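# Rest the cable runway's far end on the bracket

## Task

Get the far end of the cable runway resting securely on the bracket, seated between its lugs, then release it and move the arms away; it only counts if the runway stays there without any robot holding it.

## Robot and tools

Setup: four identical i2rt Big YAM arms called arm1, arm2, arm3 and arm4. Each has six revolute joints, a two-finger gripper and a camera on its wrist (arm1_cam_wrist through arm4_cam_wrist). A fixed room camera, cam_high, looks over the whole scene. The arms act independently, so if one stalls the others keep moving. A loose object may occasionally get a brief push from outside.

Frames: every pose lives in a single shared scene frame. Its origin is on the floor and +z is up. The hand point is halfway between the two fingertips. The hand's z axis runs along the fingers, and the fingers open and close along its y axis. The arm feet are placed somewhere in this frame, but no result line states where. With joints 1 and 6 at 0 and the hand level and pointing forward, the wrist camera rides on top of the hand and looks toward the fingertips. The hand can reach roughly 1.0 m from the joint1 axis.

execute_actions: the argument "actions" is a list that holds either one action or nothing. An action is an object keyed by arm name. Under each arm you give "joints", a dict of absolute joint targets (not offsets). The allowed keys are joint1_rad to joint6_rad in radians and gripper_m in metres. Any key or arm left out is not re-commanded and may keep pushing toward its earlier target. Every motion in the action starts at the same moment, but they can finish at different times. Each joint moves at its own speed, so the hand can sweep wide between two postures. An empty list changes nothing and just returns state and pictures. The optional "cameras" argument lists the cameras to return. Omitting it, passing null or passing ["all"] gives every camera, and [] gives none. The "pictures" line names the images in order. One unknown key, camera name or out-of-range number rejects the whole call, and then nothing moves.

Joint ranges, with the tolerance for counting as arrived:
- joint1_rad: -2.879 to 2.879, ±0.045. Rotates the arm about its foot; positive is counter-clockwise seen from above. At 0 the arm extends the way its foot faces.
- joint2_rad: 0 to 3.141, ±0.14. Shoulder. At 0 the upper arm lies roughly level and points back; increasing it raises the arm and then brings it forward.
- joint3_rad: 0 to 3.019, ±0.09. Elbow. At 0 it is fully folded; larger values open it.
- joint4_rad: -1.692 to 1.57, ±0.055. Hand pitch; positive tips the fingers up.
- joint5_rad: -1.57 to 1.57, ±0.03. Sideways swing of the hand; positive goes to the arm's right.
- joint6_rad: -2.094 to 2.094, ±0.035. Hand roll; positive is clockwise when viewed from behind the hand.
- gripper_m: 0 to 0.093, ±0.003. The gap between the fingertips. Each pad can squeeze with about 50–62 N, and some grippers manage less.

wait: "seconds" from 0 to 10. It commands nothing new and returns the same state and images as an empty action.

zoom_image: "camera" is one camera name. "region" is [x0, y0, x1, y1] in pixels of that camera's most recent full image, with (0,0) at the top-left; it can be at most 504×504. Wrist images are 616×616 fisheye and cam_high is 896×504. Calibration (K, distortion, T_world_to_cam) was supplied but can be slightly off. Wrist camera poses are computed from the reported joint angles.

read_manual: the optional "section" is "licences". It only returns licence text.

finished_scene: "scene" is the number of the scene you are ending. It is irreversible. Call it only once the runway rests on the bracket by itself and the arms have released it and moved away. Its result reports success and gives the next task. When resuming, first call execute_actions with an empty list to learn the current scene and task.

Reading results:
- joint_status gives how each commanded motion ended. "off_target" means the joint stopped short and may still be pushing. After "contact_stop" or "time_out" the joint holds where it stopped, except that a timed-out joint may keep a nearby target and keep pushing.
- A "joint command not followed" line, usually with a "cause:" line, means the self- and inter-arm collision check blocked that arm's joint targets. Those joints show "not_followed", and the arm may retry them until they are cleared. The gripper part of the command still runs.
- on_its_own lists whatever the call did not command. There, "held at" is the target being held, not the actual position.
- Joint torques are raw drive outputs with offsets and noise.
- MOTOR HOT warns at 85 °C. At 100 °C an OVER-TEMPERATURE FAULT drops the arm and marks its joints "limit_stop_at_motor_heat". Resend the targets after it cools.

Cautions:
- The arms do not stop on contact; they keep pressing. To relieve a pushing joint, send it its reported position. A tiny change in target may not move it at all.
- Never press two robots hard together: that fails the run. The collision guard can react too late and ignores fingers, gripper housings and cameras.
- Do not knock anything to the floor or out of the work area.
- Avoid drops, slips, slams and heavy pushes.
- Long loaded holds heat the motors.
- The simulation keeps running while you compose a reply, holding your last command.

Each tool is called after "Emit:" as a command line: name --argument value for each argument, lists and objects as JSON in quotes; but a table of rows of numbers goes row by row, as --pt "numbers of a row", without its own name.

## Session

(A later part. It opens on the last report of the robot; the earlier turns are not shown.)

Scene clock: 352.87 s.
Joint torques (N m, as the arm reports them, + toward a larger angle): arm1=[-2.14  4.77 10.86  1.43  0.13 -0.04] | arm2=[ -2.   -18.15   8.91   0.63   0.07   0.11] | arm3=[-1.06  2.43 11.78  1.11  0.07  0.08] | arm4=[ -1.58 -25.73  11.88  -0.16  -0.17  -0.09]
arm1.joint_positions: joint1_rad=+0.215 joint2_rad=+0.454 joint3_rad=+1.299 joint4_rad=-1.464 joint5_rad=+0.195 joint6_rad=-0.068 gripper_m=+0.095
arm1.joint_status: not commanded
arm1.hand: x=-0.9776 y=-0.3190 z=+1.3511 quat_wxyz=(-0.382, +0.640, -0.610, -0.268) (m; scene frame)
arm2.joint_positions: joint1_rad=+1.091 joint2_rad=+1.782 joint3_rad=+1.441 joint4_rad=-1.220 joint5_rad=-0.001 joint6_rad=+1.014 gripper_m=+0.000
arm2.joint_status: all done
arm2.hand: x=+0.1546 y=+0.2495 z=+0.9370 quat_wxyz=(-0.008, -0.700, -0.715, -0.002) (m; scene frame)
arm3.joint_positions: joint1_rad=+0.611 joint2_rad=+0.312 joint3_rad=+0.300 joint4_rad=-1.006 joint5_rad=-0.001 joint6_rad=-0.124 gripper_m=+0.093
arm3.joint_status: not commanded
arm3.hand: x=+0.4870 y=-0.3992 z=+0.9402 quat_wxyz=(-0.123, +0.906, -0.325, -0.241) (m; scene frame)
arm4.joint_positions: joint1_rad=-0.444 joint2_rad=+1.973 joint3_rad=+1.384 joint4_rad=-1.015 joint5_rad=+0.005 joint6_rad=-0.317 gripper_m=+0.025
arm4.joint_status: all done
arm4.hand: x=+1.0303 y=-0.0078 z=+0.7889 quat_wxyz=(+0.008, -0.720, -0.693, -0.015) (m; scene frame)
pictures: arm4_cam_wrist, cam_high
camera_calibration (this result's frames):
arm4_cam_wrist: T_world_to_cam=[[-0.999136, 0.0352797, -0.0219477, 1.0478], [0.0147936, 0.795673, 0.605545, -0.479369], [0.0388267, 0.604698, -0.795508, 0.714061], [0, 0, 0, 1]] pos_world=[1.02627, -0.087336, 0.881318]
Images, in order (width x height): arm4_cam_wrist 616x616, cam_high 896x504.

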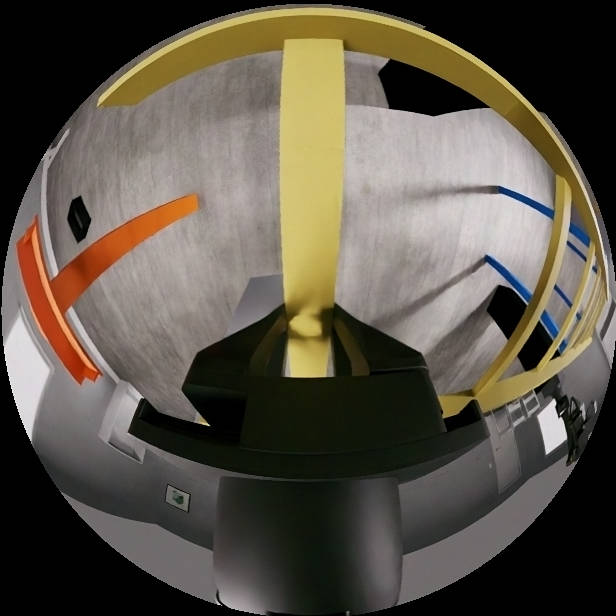

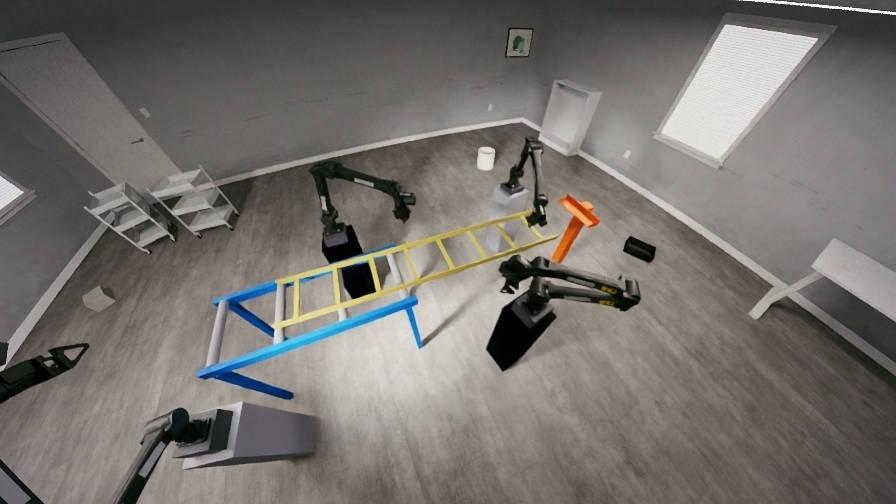

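Emit:
execute_actions --actions '[{"arm2":{"joints":{"joint2_rad":1.935,"joint3_rad":1.3,"joint4_rad":-0.934}},"arm4":{"joints":{"joint1_rad":-0.13,"joint2_rad":1.766,"joint3_rad":1.38,"joint4_rad":-0.995,"joint5_rad":0,"joint6_rad":-0.015}}}]' --cameras '["arm4_cam_wrist","cam_high"]'

Scene clock: 365.00 s.
Joint torques (N m, as the arm reports them, + toward a larger angle): arm1=[-2.13  4.87 10.89  1.37  0.12 -0.06] | arm2=[ -2.12 -19.33   8.62   0.81   0.07   0.11] | arm3=[-1.1   2.41 11.77  1.12  0.06  0.09] | arm4=[ -0.22 -30.18  12.29   0.21   0.17  -0.07]
arm1.joint_positions: joint1_rad=+0.215 joint2_rad=+0.454 joint3_rad=+1.299 joint4_rad=-1.464 joint5_rad=+0.195 joint6_rad=-0.068 gripper_m=+0.095
arm1.joint_status: not commanded
arm1.hand: x=-0.9776 y=-0.3190 z=+1.3511 quat_wxyz=(-0.382, +0.640, -0.610, -0.268) (m; scene frame)
arm2.joint_positions: joint1_rad=+1.091 joint2_rad=+1.937 joint3_rad=+1.287 joint4_rad=-0.945 joint5_rad=-0.001 joint6_rad=+1.014 gripper_m=+0.000
arm2.joint_status: all done
arm2.hand: x=+0.1461 y=+0.2546 z=+0.8065 quat_wxyz=(+0.008, -0.700, -0.714, +0.002) (m; scene frame)
arm3.joint_positions: joint1_rad=+0.611 joint2_rad=+0.312 joint3_rad=+0.300 joint4_rad=-1.006 joint5_rad=-0.001 joint6_rad=-0.124 gripper_m=+0.093
arm3.joint_status: not commanded
arm3.hand: x=+0.4870 y=-0.3992 z=+0.9402 quat_wxyz=(-0.123, +0.906, -0.325, -0.241) (m; scene frame)
arm4.joint_positions: joint1_rad=-0.144 joint2_rad=+1.896 joint3_rad=+1.309 joint4_rad=-0.991 joint5_rad=-0.003 joint6_rad=-0.014 gripper_m=+0.025
arm4.joint_status: all done
arm4.hand: x=+1.1911 y=-0.0227 z=+0.8054 quat_wxyz=(+0.000, -0.722, -0.692, -0.005) (m; scene frame)
pictures: arm4_cam_wrist, cam_high
camera_calibration (this result's frames):
arm4_cam_wrist: T_world_to_cam=[[-0.999074, 0.0383936, -0.0194311, 1.20731], [0.0198047, 0.811165, 0.584482, -0.468547], [0.0382022, 0.583556, -0.811174, 0.742892], [0, 0, 0, 1]] pos_world=[1.1871, -0.099803, 0.899931]
Images, in order (width x height): arm4_cam_wrist 616x616, cam_high 896x504.

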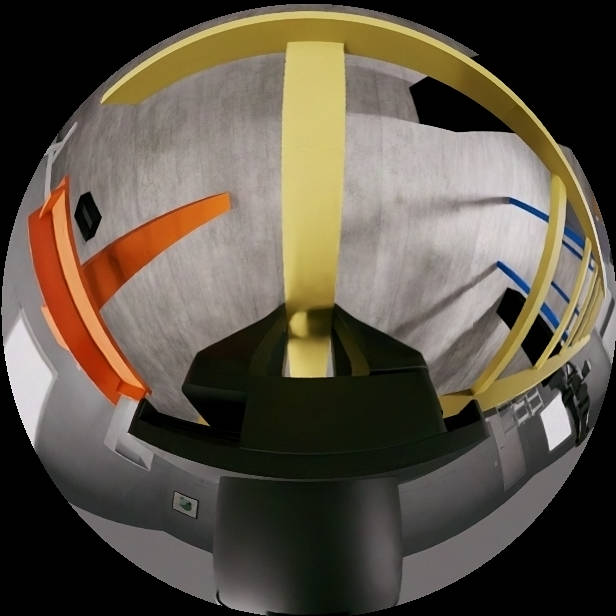

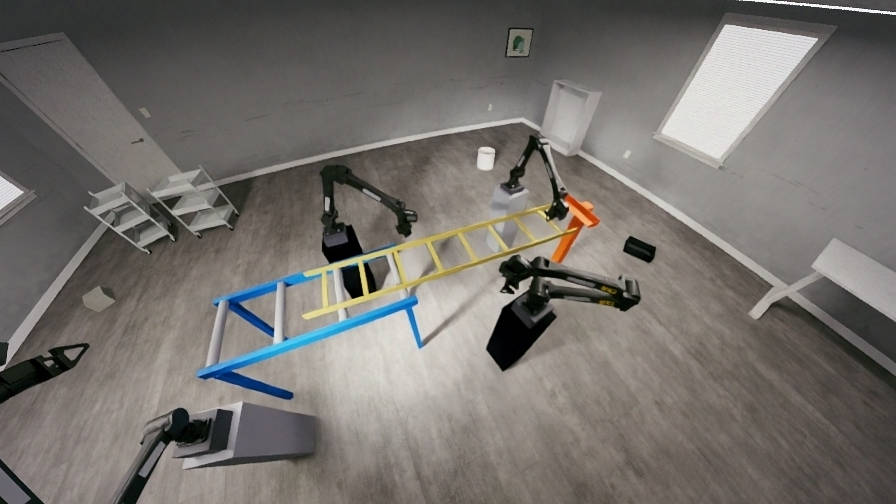

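Emit:
zoom_image --camera "arm4_cam_wrist" --region '[10, 80, 340, 410]'

Region (10, 80, 340, 410) of arm4_cam_wrist's 616x616 image, scaled by 1.527, with more detail than that image has.

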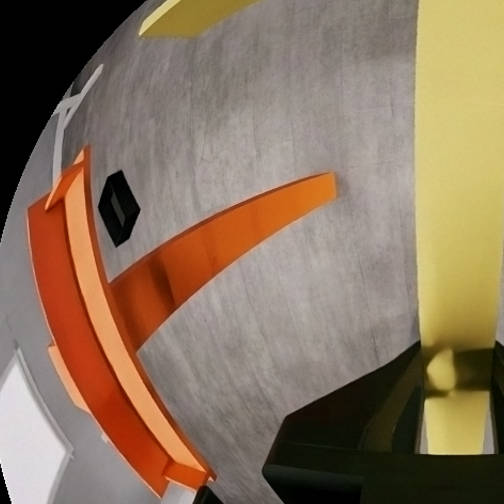

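Emit:
execute_actions --actions '[{"arm2":{"joints":{"joint1_rad":0.915,"joint2_rad":2.072,"joint3_rad":1.55,"joint4_rad":-1.03,"joint6_rad":0.87}},"arm4":{"joints":{"joint1_rad":0.118,"joint2_rad":1.722,"joint3_rad":1.375,"joint4_rad":-0.995,"joint5_rad":0,"joint6_rad":0.2}}}]' --cameras '["arm4_cam_wrist","cam_high"]'

Scene clock: 392.57 s.
Joint torques (N m, as the arm reports them, + toward a larger angle): arm1=[-2.19  4.93 10.82  1.42  0.11 -0.04] | arm2=[ -6.75 -18.57  10.91   1.94   1.22  -0.17] | arm3=[-1.05  2.37 11.75  1.1   0.07  0.08] | arm4=[ -2.46 -32.94  12.63   0.04   0.18  -0.58]
arm1.joint_positions: joint1_rad=+0.215 joint2_rad=+0.454 joint3_rad=+1.299 joint4_rad=-1.464 joint5_rad=+0.195 joint6_rad=-0.068 gripper_m=+0.095
arm1.joint_status: not commanded
arm1.hand: x=-0.9776 y=-0.3190 z=+1.3511 quat_wxyz=(-0.382, +0.640, -0.610, -0.268) (m; scene frame)
arm2.joint_positions: joint1_rad=+0.982 joint2_rad=+2.035 joint3_rad=+1.516 joint4_rad=-1.071 joint5_rad=-0.036 joint6_rad=+0.887 gripper_m=+0.000
arm2.joint_status: joint1_rad time_out (moved -0.110 of -0.176); the others done
arm2.on_its_own: joint1_rad reads +0.982 and still pushes toward +0.915 since a time_out
arm2.hand: x=+0.1661 y=+0.1761 z=+0.8280 quat_wxyz=(+0.008, -0.693, -0.720, -0.018) (m; scene frame)
arm3.joint_positions: joint1_rad=+0.611 joint2_rad=+0.312 joint3_rad=+0.300 joint4_rad=-1.006 joint5_rad=-0.001 joint6_rad=-0.124 gripper_m=+0.093
arm3.joint_status: not commanded
arm3.hand: x=+0.4870 y=-0.3992 z=+0.9402 quat_wxyz=(-0.123, +0.906, -0.325, -0.241) (m; scene frame)
arm4.joint_positions: joint1_rad=+0.137 joint2_rad=+1.885 joint3_rad=+1.299 joint4_rad=-0.987 joint5_rad=-0.003 joint6_rad=+0.249 gripper_m=+0.025
arm4.joint_status: joint2_rad time_out (moved -0.011 of -0.174); joint6_rad time_out (moved +0.262 of +0.214); the others done
arm4.on_its_own: joint2_rad reads +1.885 and still pushes toward +1.722 since a time_out; joint6_rad reads +0.249 and still pushes toward +0.200 since a time_out
arm4.hand: x=+1.3365 y=-0.0080 z=+0.8083 quat_wxyz=(-0.001, -0.715, -0.699, -0.003) (m; scene frame)
pictures: arm4_cam_wrist, cam_high
camera_calibration (this result's frames):
arm4_cam_wrist: T_world_to_cam=[[-0.99963, 0.0196443, -0.0188105, 1.35219], [0.0050612, 0.813888, 0.581, -0.462506], [0.026723, 0.58069, -0.813686, 0.74836], [0, 0, 0, 1]] pos_world=[1.33404, -0.0847002, 0.903081]
Images, in order (width x height): arm4_cam_wrist 616x616, cam_high 896x504.

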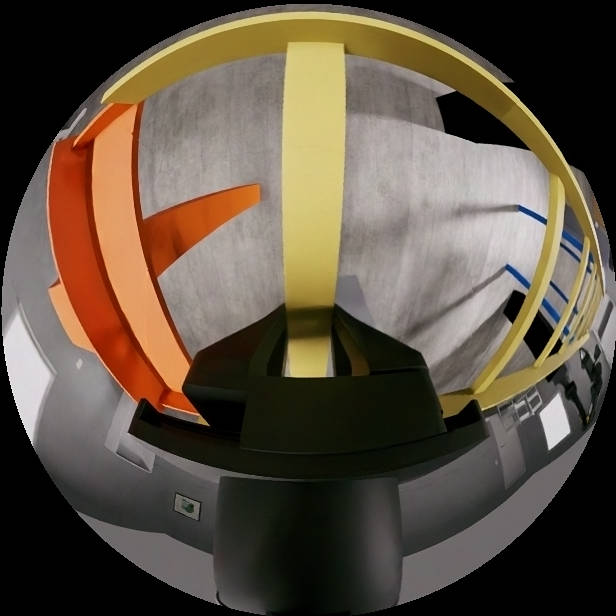

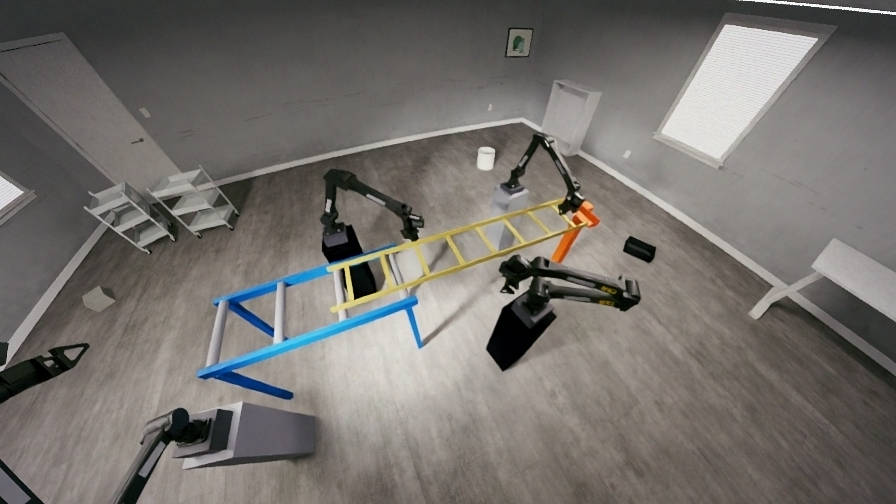

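Emit:
execute_actions --actions '[{"arm4":{"joints":{"joint1_rad":0.265,"joint2_rad":1.765,"joint3_rad":1.455,"joint4_rad":-1.01,"joint5_rad":0,"joint6_rad":0.38}}}]' --cameras '["arm4_cam_wrist","cam_high"]'

Scene clock: 401.57 s.
Joint torques (N m, as the arm reports them, + toward a larger angle): arm1=[-2.17  5.04 10.87  1.42  0.12 -0.05] | arm2=[ -6.84 -18.58  10.94   1.66   1.53  -0.16] | arm3=[-1.01  2.46 11.78  1.11  0.07  0.09] | arm4=[ -0.45 -30.22  15.12  -0.29  -0.03   0.13]
arm1.joint_positions: joint1_rad=+0.215 joint2_rad=+0.454 joint3_rad=+1.299 joint4_rad=-1.464 joint5_rad=+0.195 joint6_rad=-0.068 gripper_m=+0.095
arm1.joint_status: not commanded
arm1.hand: x=-0.9776 y=-0.3190 z=+1.3511 quat_wxyz=(-0.382, +0.640, -0.610, -0.268) (m; scene frame)
arm2.joint_positions: joint1_rad=+0.982 joint2_rad=+2.035 joint3_rad=+1.516 joint4_rad=-1.063 joint5_rad=-0.046 joint6_rad=+0.886 gripper_m=+0.000
arm2.joint_status: not commanded
arm2.on_its_own: joint1_rad reads +0.982 and still pushes toward +0.915 since a time_out
arm2.hand: x=+0.1689 y=+0.1767 z=+0.8280 quat_wxyz=(+0.005, -0.693, -0.721, -0.023) (m; scene frame)
arm3.joint_positions: joint1_rad=+0.611 joint2_rad=+0.312 joint3_rad=+0.300 joint4_rad=-1.006 joint5_rad=-0.001 joint6_rad=-0.124 gripper_m=+0.093
arm3.joint_status: not commanded
arm3.hand: x=+0.4870 y=-0.3992 z=+0.9402 quat_wxyz=(-0.123, +0.906, -0.325, -0.241) (m; scene frame)
arm4.joint_positions: joint1_rad=+0.254 joint2_rad=+1.896 joint3_rad=+1.307 joint4_rad=-0.991 joint5_rad=+0.003 joint6_rad=+0.363 gripper_m=+0.025
arm4.joint_status: joint3_rad time_out (moved +0.008 of +0.156); the others done
arm4.on_its_own: joint3_rad reads +1.307 and still pushes toward +1.420 since a time_out
arm4.hand: x=+1.3945 y=+0.0075 z=+0.8056 quat_wxyz=(+0.003, -0.714, -0.700, -0.002) (m; scene frame)
pictures: arm4_cam_wrist, cam_high
camera_calibration (this result's frames):
arm4_cam_wrist: T_world_to_cam=[[-0.999809, 0.0166148, -0.0102595, 1.40325], [0.00747299, 0.810961, 0.585053, -0.480427], [0.0180406, 0.584865, -0.81093, 0.745551], [0, 0, 0, 1]] pos_world=[1.39312, -0.069754, 0.900061]
Images, in order (width x height): arm4_cam_wrist 616x616, cam_high 896x504.

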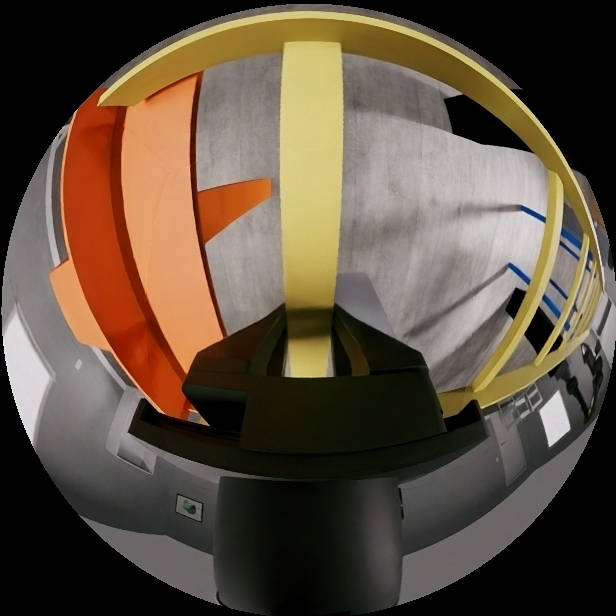

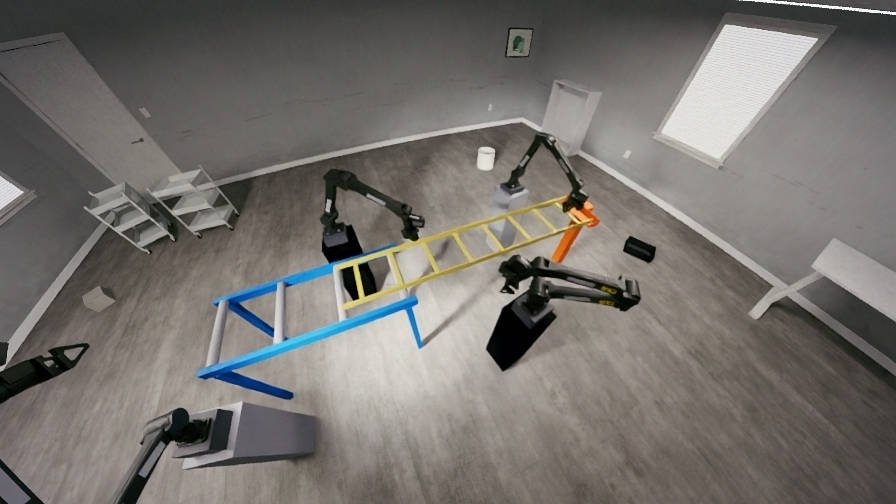

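Emit:
execute_actions --actions '[{"arm2":{"joints":{"joint1_rad":1.15}},"arm4":{"joints":{"joint1_rad":0.275,"joint2_rad":1.78,"joint3_rad":1.42,"joint4_rad":-0.92}}}]' --cameras '["arm4_cam_wrist","cam_high"]'

Emit:
zoom_image --camera "cam_high" --region '[530, 170, 630, 250]'

Scene clock: 411.67 s.
Joint torques (N m, as the arm reports them, + toward a larger angle): arm1=[-2.19  4.8  10.84  1.43  0.11 -0.05] | arm2=[ -1.69 -18.95  10.95   0.86   0.1   -0.15] | arm3=[-1.06  2.42 11.77  1.12  0.06  0.08] | arm4=[  0.03 -30.71  15.15   1.39  -0.13   0.05]
arm1.joint_positions: joint1_rad=+0.215 joint2_rad=+0.454 joint3_rad=+1.299 joint4_rad=-1.464 joint5_rad=+0.195 joint6_rad=-0.068 gripper_m=+0.095
arm1.joint_status: not commanded
arm1.hand: x=-0.9776 y=-0.3190 z=+1.3511 quat_wxyz=(-0.382, +0.640, -0.610, -0.268) (m; scene frame)
arm2.joint_positions: joint1_rad=+1.151 joint2_rad=+2.038 joint3_rad=+1.516 joint4_rad=-1.041 joint5_rad=-0.002 joint6_rad=+0.885 gripper_m=+0.000
arm2.joint_status: all done
arm2.hand: x=+0.2210 y=+0.2514 z=+0.8259 quat_wxyz=(-0.007, -0.629, -0.777, -0.002) (m; scene frame)
arm3.joint_positions: joint1_rad=+0.611 joint2_rad=+0.312 joint3_rad=+0.300 joint4_rad=-1.006 joint5_rad=-0.001 joint6_rad=-0.124 gripper_m=+0.093
arm3.joint_status: not commanded
arm3.hand: x=+0.4870 y=-0.3992 z=+0.9402 quat_wxyz=(-0.123, +0.906, -0.325, -0.241) (m; scene frame)
arm4.joint_positions: joint1_rad=+0.257 joint2_rad=+1.912 joint3_rad=+1.307 joint4_rad=-0.948 joint5_rad=+0.005 joint6_rad=+0.369 gripper_m=+0.025
arm4.joint_status: joint3_rad time_out (moved +0.000 of +0.113); the others done
arm4.on_its_own: joint3_rad reads +1.307 and still pushes toward +1.420 since a time_out
arm4.hand: x=+1.3986 y=-0.0003 z=+0.7976 quat_wxyz=(-0.009, -0.715, -0.699, +0.005) (m; scene frame)
pictures: arm4_cam_wrist, cam_high
camera_calibration (this result's frames):
arm4_cam_wrist: T_world_to_cam=[[-0.999644, 0.0197848, -0.0178903, 1.41326], [0.00627138, 0.826228, 0.563301, -0.450417], [0.0259262, 0.562988, -0.826058, 0.744543], [0, 0, 0, 1]] pos_world=[1.39628, -0.074983, 0.894039]
Images, in order (width x height): arm4_cam_wrist 616x616, cam_high 896x504.

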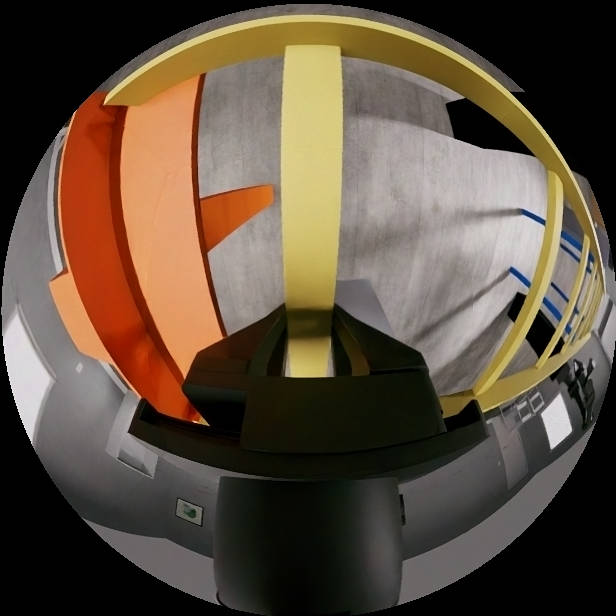

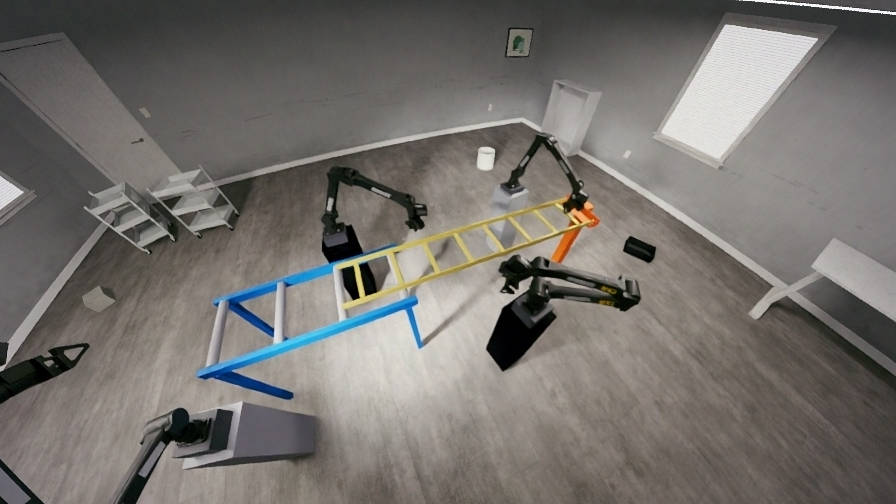

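Region (530, 170, 630, 250) of cam_high's 896x504 image, scaled by 5.040, with more detail than that image has; it fills the top 403 rows of this view, and the rest is white.

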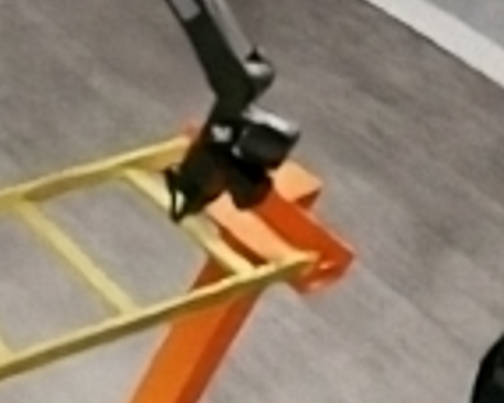

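Emit:
execute_actions --actions '[{"arm2":{"joints":{"joint1_rad":1.3,"joint2_rad":1.3,"joint3_rad":1.2}},"arm4":{"joints":{"joint1_rad":0.305,"joint2_rad":1.84,"joint3_rad":1.39,"joint4_rad":-0.93,"joint6_rad":0.4}}}]' --cameras '["arm4_cam_wrist"]'

Scene clock: 422.70 s.
Joint torques (N m, as the arm reports them, + toward a larger angle): arm1=[-2.23  4.75 10.81  1.39  0.11 -0.05] | arm2=[-1.8  -9.98  9.94  1.37  0.08 -0.18] | arm3=[-1.08  2.49 11.77  1.12  0.07  0.08] | arm4=[  1.65 -25.58  13.03   1.05  -0.35   0.18]
arm1.joint_positions: joint1_rad=+0.215 joint2_rad=+0.454 joint3_rad=+1.299 joint4_rad=-1.464 joint5_rad=+0.195 joint6_rad=-0.068 gripper_m=+0.095
arm1.joint_status: not commanded
arm1.hand: x=-0.9776 y=-0.3190 z=+1.3511 quat_wxyz=(-0.382, +0.640, -0.610, -0.268) (m; scene frame)
arm2.joint_positions: joint1_rad=+1.303 joint2_rad=+1.286 joint3_rad=+1.204 joint4_rad=-1.032 joint5_rad=-0.002 joint6_rad=+0.885 gripper_m=+0.000
arm2.joint_status: all done
arm2.hand: x=+0.1436 y=+0.3713 z=+1.0841 quat_wxyz=(-0.221, -0.553, -0.801, -0.063) (m; scene frame)
arm3.joint_positions: joint1_rad=+0.611 joint2_rad=+0.312 joint3_rad=+0.300 joint4_rad=-1.006 joint5_rad=-0.001 joint6_rad=-0.124 gripper_m=+0.093
arm3.joint_status: not commanded
arm3.hand: x=+0.4870 y=-0.3992 z=+0.9402 quat_wxyz=(-0.123, +0.906, -0.325, -0.241) (m; scene frame)
arm4.joint_positions: joint1_rad=+0.265 joint2_rad=+1.915 joint3_rad=+1.307 joint4_rad=-0.948 joint5_rad=+0.011 joint6_rad=+0.379 gripper_m=+0.025
arm4.joint_status: all done
arm4.hand: x=+1.4017 y=+0.0012 z=+0.7961 quat_wxyz=(-0.006, -0.716, -0.698, +0.007) (m; scene frame)
pictures: arm4_cam_wrist
camera_calibration (this result's frames):
arm4_cam_wrist: T_world_to_cam=[[-0.999707, 0.0214203, -0.0112845, 1.4111], [0.0113289, 0.825785, 0.563872, -0.458375], [0.0213968, 0.563579, -0.825785, 0.748469], [0, 0, 0, 1]] pos_world=[1.39987, -0.0735286, 0.892463]
Images, in order (width x height): arm4_cam_wrist 616x616.

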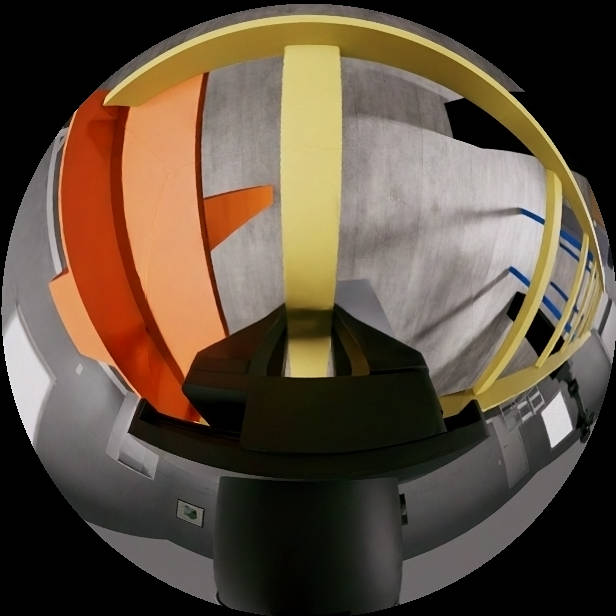

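Emit:
execute_actions --actions '[{"arm4":{"joints":{"joint1_rad":0.265,"joint2_rad":1.91,"joint3_rad":1.32,"joint4_rad":-0.948}}}]' --cameras '[]'

Emit:
execute_actions --actions '[{"arm4":{"joints":{"gripper_m":0.055}}}]' --cameras '[]'

Emit:
execute_actions --actions '[{"arm4":{"joints":{"joint2_rad":1.3,"joint3_rad":1.32,"joint4_rad":-1.3}}}]' --cameras '["arm4_cam_wrist","cam_high"]'

Scene clock: 432.77 s.
Joint torques (N m, as the arm reports them, + toward a larger angle): arm1=[-2.18  4.98 10.87  1.42  0.12 -0.04] | arm2=[ -1.84 -10.23   9.83   1.38   0.08  -0.18] | arm3=[-1.06  2.45 11.77  1.11  0.06  0.08] | arm4=[ -1.15 -20.09   8.18   0.45  -0.34   0.16]
arm1.joint_positions: joint1_rad=+0.215 joint2_rad=+0.454 joint3_rad=+1.299 joint4_rad=-1.464 joint5_rad=+0.195 joint6_rad=-0.068 gripper_m=+0.095
arm1.joint_status: not commanded
arm1.hand: x=-0.9776 y=-0.3190 z=+1.3511 quat_wxyz=(-0.382, +0.640, -0.610, -0.268) (m; scene frame)
arm2.joint_positions: joint1_rad=+1.303 joint2_rad=+1.286 joint3_rad=+1.204 joint4_rad=-1.032 joint5_rad=-0.002 joint6_rad=+0.885 gripper_m=+0.000
arm2.joint_status: not commanded
arm2.hand: x=+0.1436 y=+0.3713 z=+1.0841 quat_wxyz=(-0.221, -0.553, -0.801, -0.063) (m; scene frame)
arm3.joint_positions: joint1_rad=+0.611 joint2_rad=+0.312 joint3_rad=+0.300 joint4_rad=-1.006 joint5_rad=-0.001 joint6_rad=-0.124 gripper_m=+0.093
arm3.joint_status: not commanded
arm3.hand: x=+0.4870 y=-0.3992 z=+0.9402 quat_wxyz=(-0.123, +0.906, -0.325, -0.241) (m; scene frame)
arm4.joint_positions: joint1_rad=+0.265 joint2_rad=+1.918 joint3_rad=+1.306 joint4_rad=-0.950 joint5_rad=+0.011 joint6_rad=+0.379 gripper_m=+0.025
arm4.joint_status: all done
arm4.hand: x=+1.4010 y=+0.0025 z=+0.7939 quat_wxyz=(-0.003, -0.716, -0.698, +0.006) (m; scene frame)
pictures: none
No camera images: the call's "cameras" was empty. Leave "cameras" out to get every camera's image.

Scene clock: 433.37 s.
Joint torques (N m, as the arm reports them, + toward a larger angle): arm1=[-2.23  4.81 10.83  1.43  0.13 -0.05] | arm2=[ -1.81 -10.27   9.83   1.39   0.08  -0.17] | arm3=[-1.04  2.44 11.76  1.12  0.06  0.08] | arm4=[ -1.24 -19.64   8.24   0.5    0.03   0.05]
arm1.joint_positions: joint1_rad=+0.215 joint2_rad=+0.454 joint3_rad=+1.299 joint4_rad=-1.464 joint5_rad=+0.195 joint6_rad=-0.068 gripper_m=+0.095
arm1.joint_status: not commanded
arm1.hand: x=-0.9776 y=-0.3190 z=+1.3511 quat_wxyz=(-0.382, +0.640, -0.610, -0.268) (m; scene frame)
arm2.joint_positions: joint1_rad=+1.303 joint2_rad=+1.286 joint3_rad=+1.204 joint4_rad=-1.032 joint5_rad=-0.002 joint6_rad=+0.885 gripper_m=+0.000
arm2.joint_status: not commanded
arm2.hand: x=+0.1436 y=+0.3713 z=+1.0841 quat_wxyz=(-0.221, -0.553, -0.801, -0.063) (m; scene frame)
arm3.joint_positions: joint1_rad=+0.611 joint2_rad=+0.312 joint3_rad=+0.300 joint4_rad=-1.006 joint5_rad=-0.001 joint6_rad=-0.124 gripper_m=+0.093
arm3.joint_status: not commanded
arm3.hand: x=+0.4870 y=-0.3992 z=+0.9402 quat_wxyz=(-0.123, +0.906, -0.325, -0.241) (m; scene frame)
arm4.joint_positions: joint1_rad=+0.265 joint2_rad=+1.914 joint3_rad=+1.306 joint4_rad=-0.950 joint5_rad=+0.002 joint6_rad=+0.387 gripper_m=+0.055
arm4.joint_status: all done
arm4.hand: x=+1.4028 y=+0.0025 z=+0.7963 quat_wxyz=(-0.007, -0.719, -0.695, +0.002) (m; scene frame)
pictures: none
No camera images: the call's "cameras" was empty. Leave "cameras" out to get every camera's image.

Scene clock: 434.87 s.
Joint torques (N m, as the arm reports them, + toward a larger angle): arm1=[-2.29  4.94 10.84  1.41  0.12 -0.05] | arm2=[ -1.8  -10.22   9.84   1.38   0.08  -0.18] | arm3=[-1.02  2.43 11.77  1.11  0.06  0.08] | arm4=[-1.14 -9.47 10.09  0.6   0.01  0.06]
arm1.joint_positions: joint1_rad=+0.215 joint2_rad=+0.454 joint3_rad=+1.299 joint4_rad=-1.464 joint5_rad=+0.195 joint6_rad=-0.068 gripper_m=+0.095
arm1.joint_status: not commanded
arm1.hand: x=-0.9776 y=-0.3190 z=+1.3511 quat_wxyz=(-0.382, +0.640, -0.610, -0.268) (m; scene frame)
arm2.joint_positions: joint1_rad=+1.303 joint2_rad=+1.286 joint3_rad=+1.204 joint4_rad=-1.032 joint5_rad=-0.002 joint6_rad=+0.885 gripper_m=+0.000
arm2.joint_status: not commanded
arm2.hand: x=+0.1436 y=+0.3713 z=+1.0841 quat_wxyz=(-0.221, -0.553, -0.801, -0.063) (m; scene frame)
arm3.joint_positions: joint1_rad=+0.611 joint2_rad=+0.312 joint3_rad=+0.300 joint4_rad=-1.006 joint5_rad=-0.001 joint6_rad=-0.124 gripper_m=+0.093
arm3.joint_status: not commanded
arm3.hand: x=+0.4870 y=-0.3992 z=+0.9402 quat_wxyz=(-0.123, +0.906, -0.325, -0.241) (m; scene frame)
arm4.joint_positions: joint1_rad=+0.265 joint2_rad=+1.290 joint3_rad=+1.306 joint4_rad=-1.291 joint5_rad=+0.002 joint6_rad=+0.388 gripper_m=+0.055
arm4.joint_status: all done
arm4.hand: x=+1.3690 y=+0.0910 z=+1.0799 quat_wxyz=(-0.136, -0.711, -0.687, +0.059) (m; scene frame)
pictures: arm4_cam_wrist, cam_high
camera_calibration (this result's frames):
arm4_cam_wrist: T_world_to_cam=[[-0.992293, 0.0124569, -0.123283, 1.49133], [-0.029423, 0.942791, 0.332085, -0.396711], [0.120367, 0.333153, -0.935158, 0.936531], [0, 0, 0, 1]] pos_world=[1.35544, 0.0434305, 1.1914]
Images, in order (width x height): arm4_cam_wrist 616x616, cam_high 896x504.

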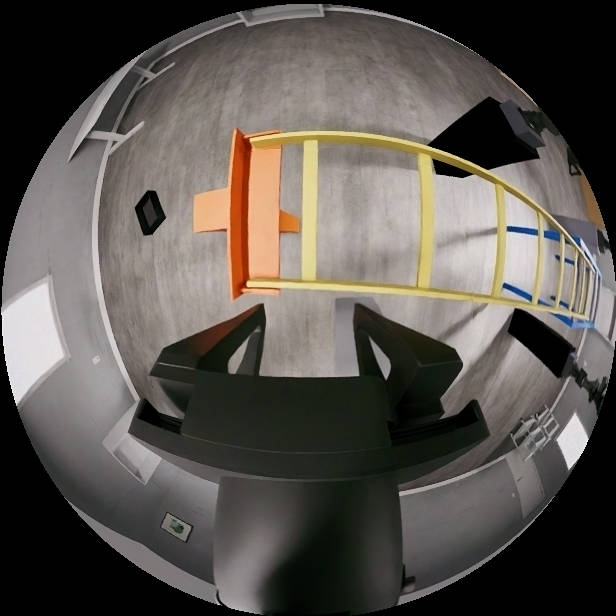

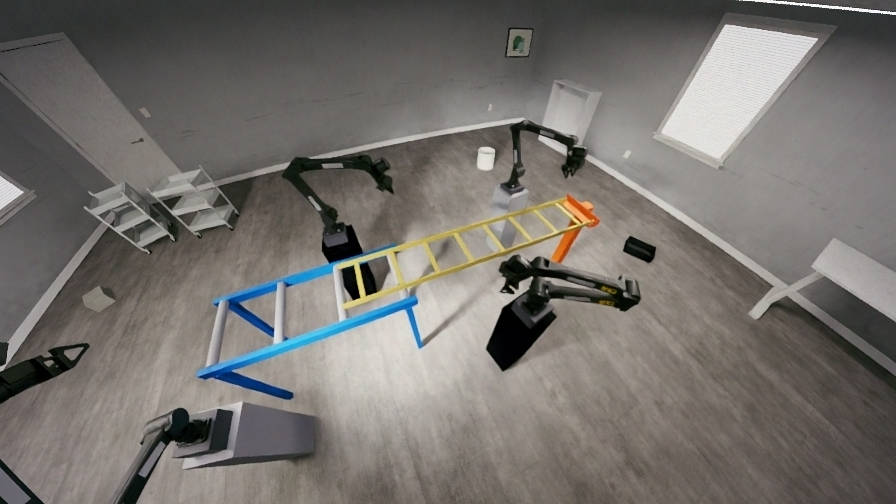

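Emit:
zoom_image --camera "arm4_cam_wrist" --region '[180, 115, 370, 305]'

Region (180, 115, 370, 305) of arm4_cam_wrist's 616x616 image, scaled by 2.653, with more detail than that image has.

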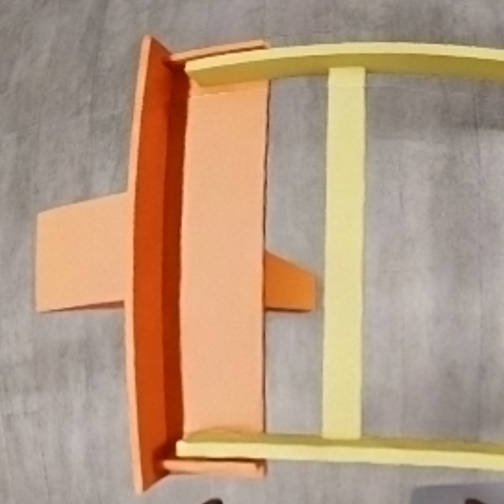

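Emit:
finished_scene --scene 1

The scene is finished: the task was done.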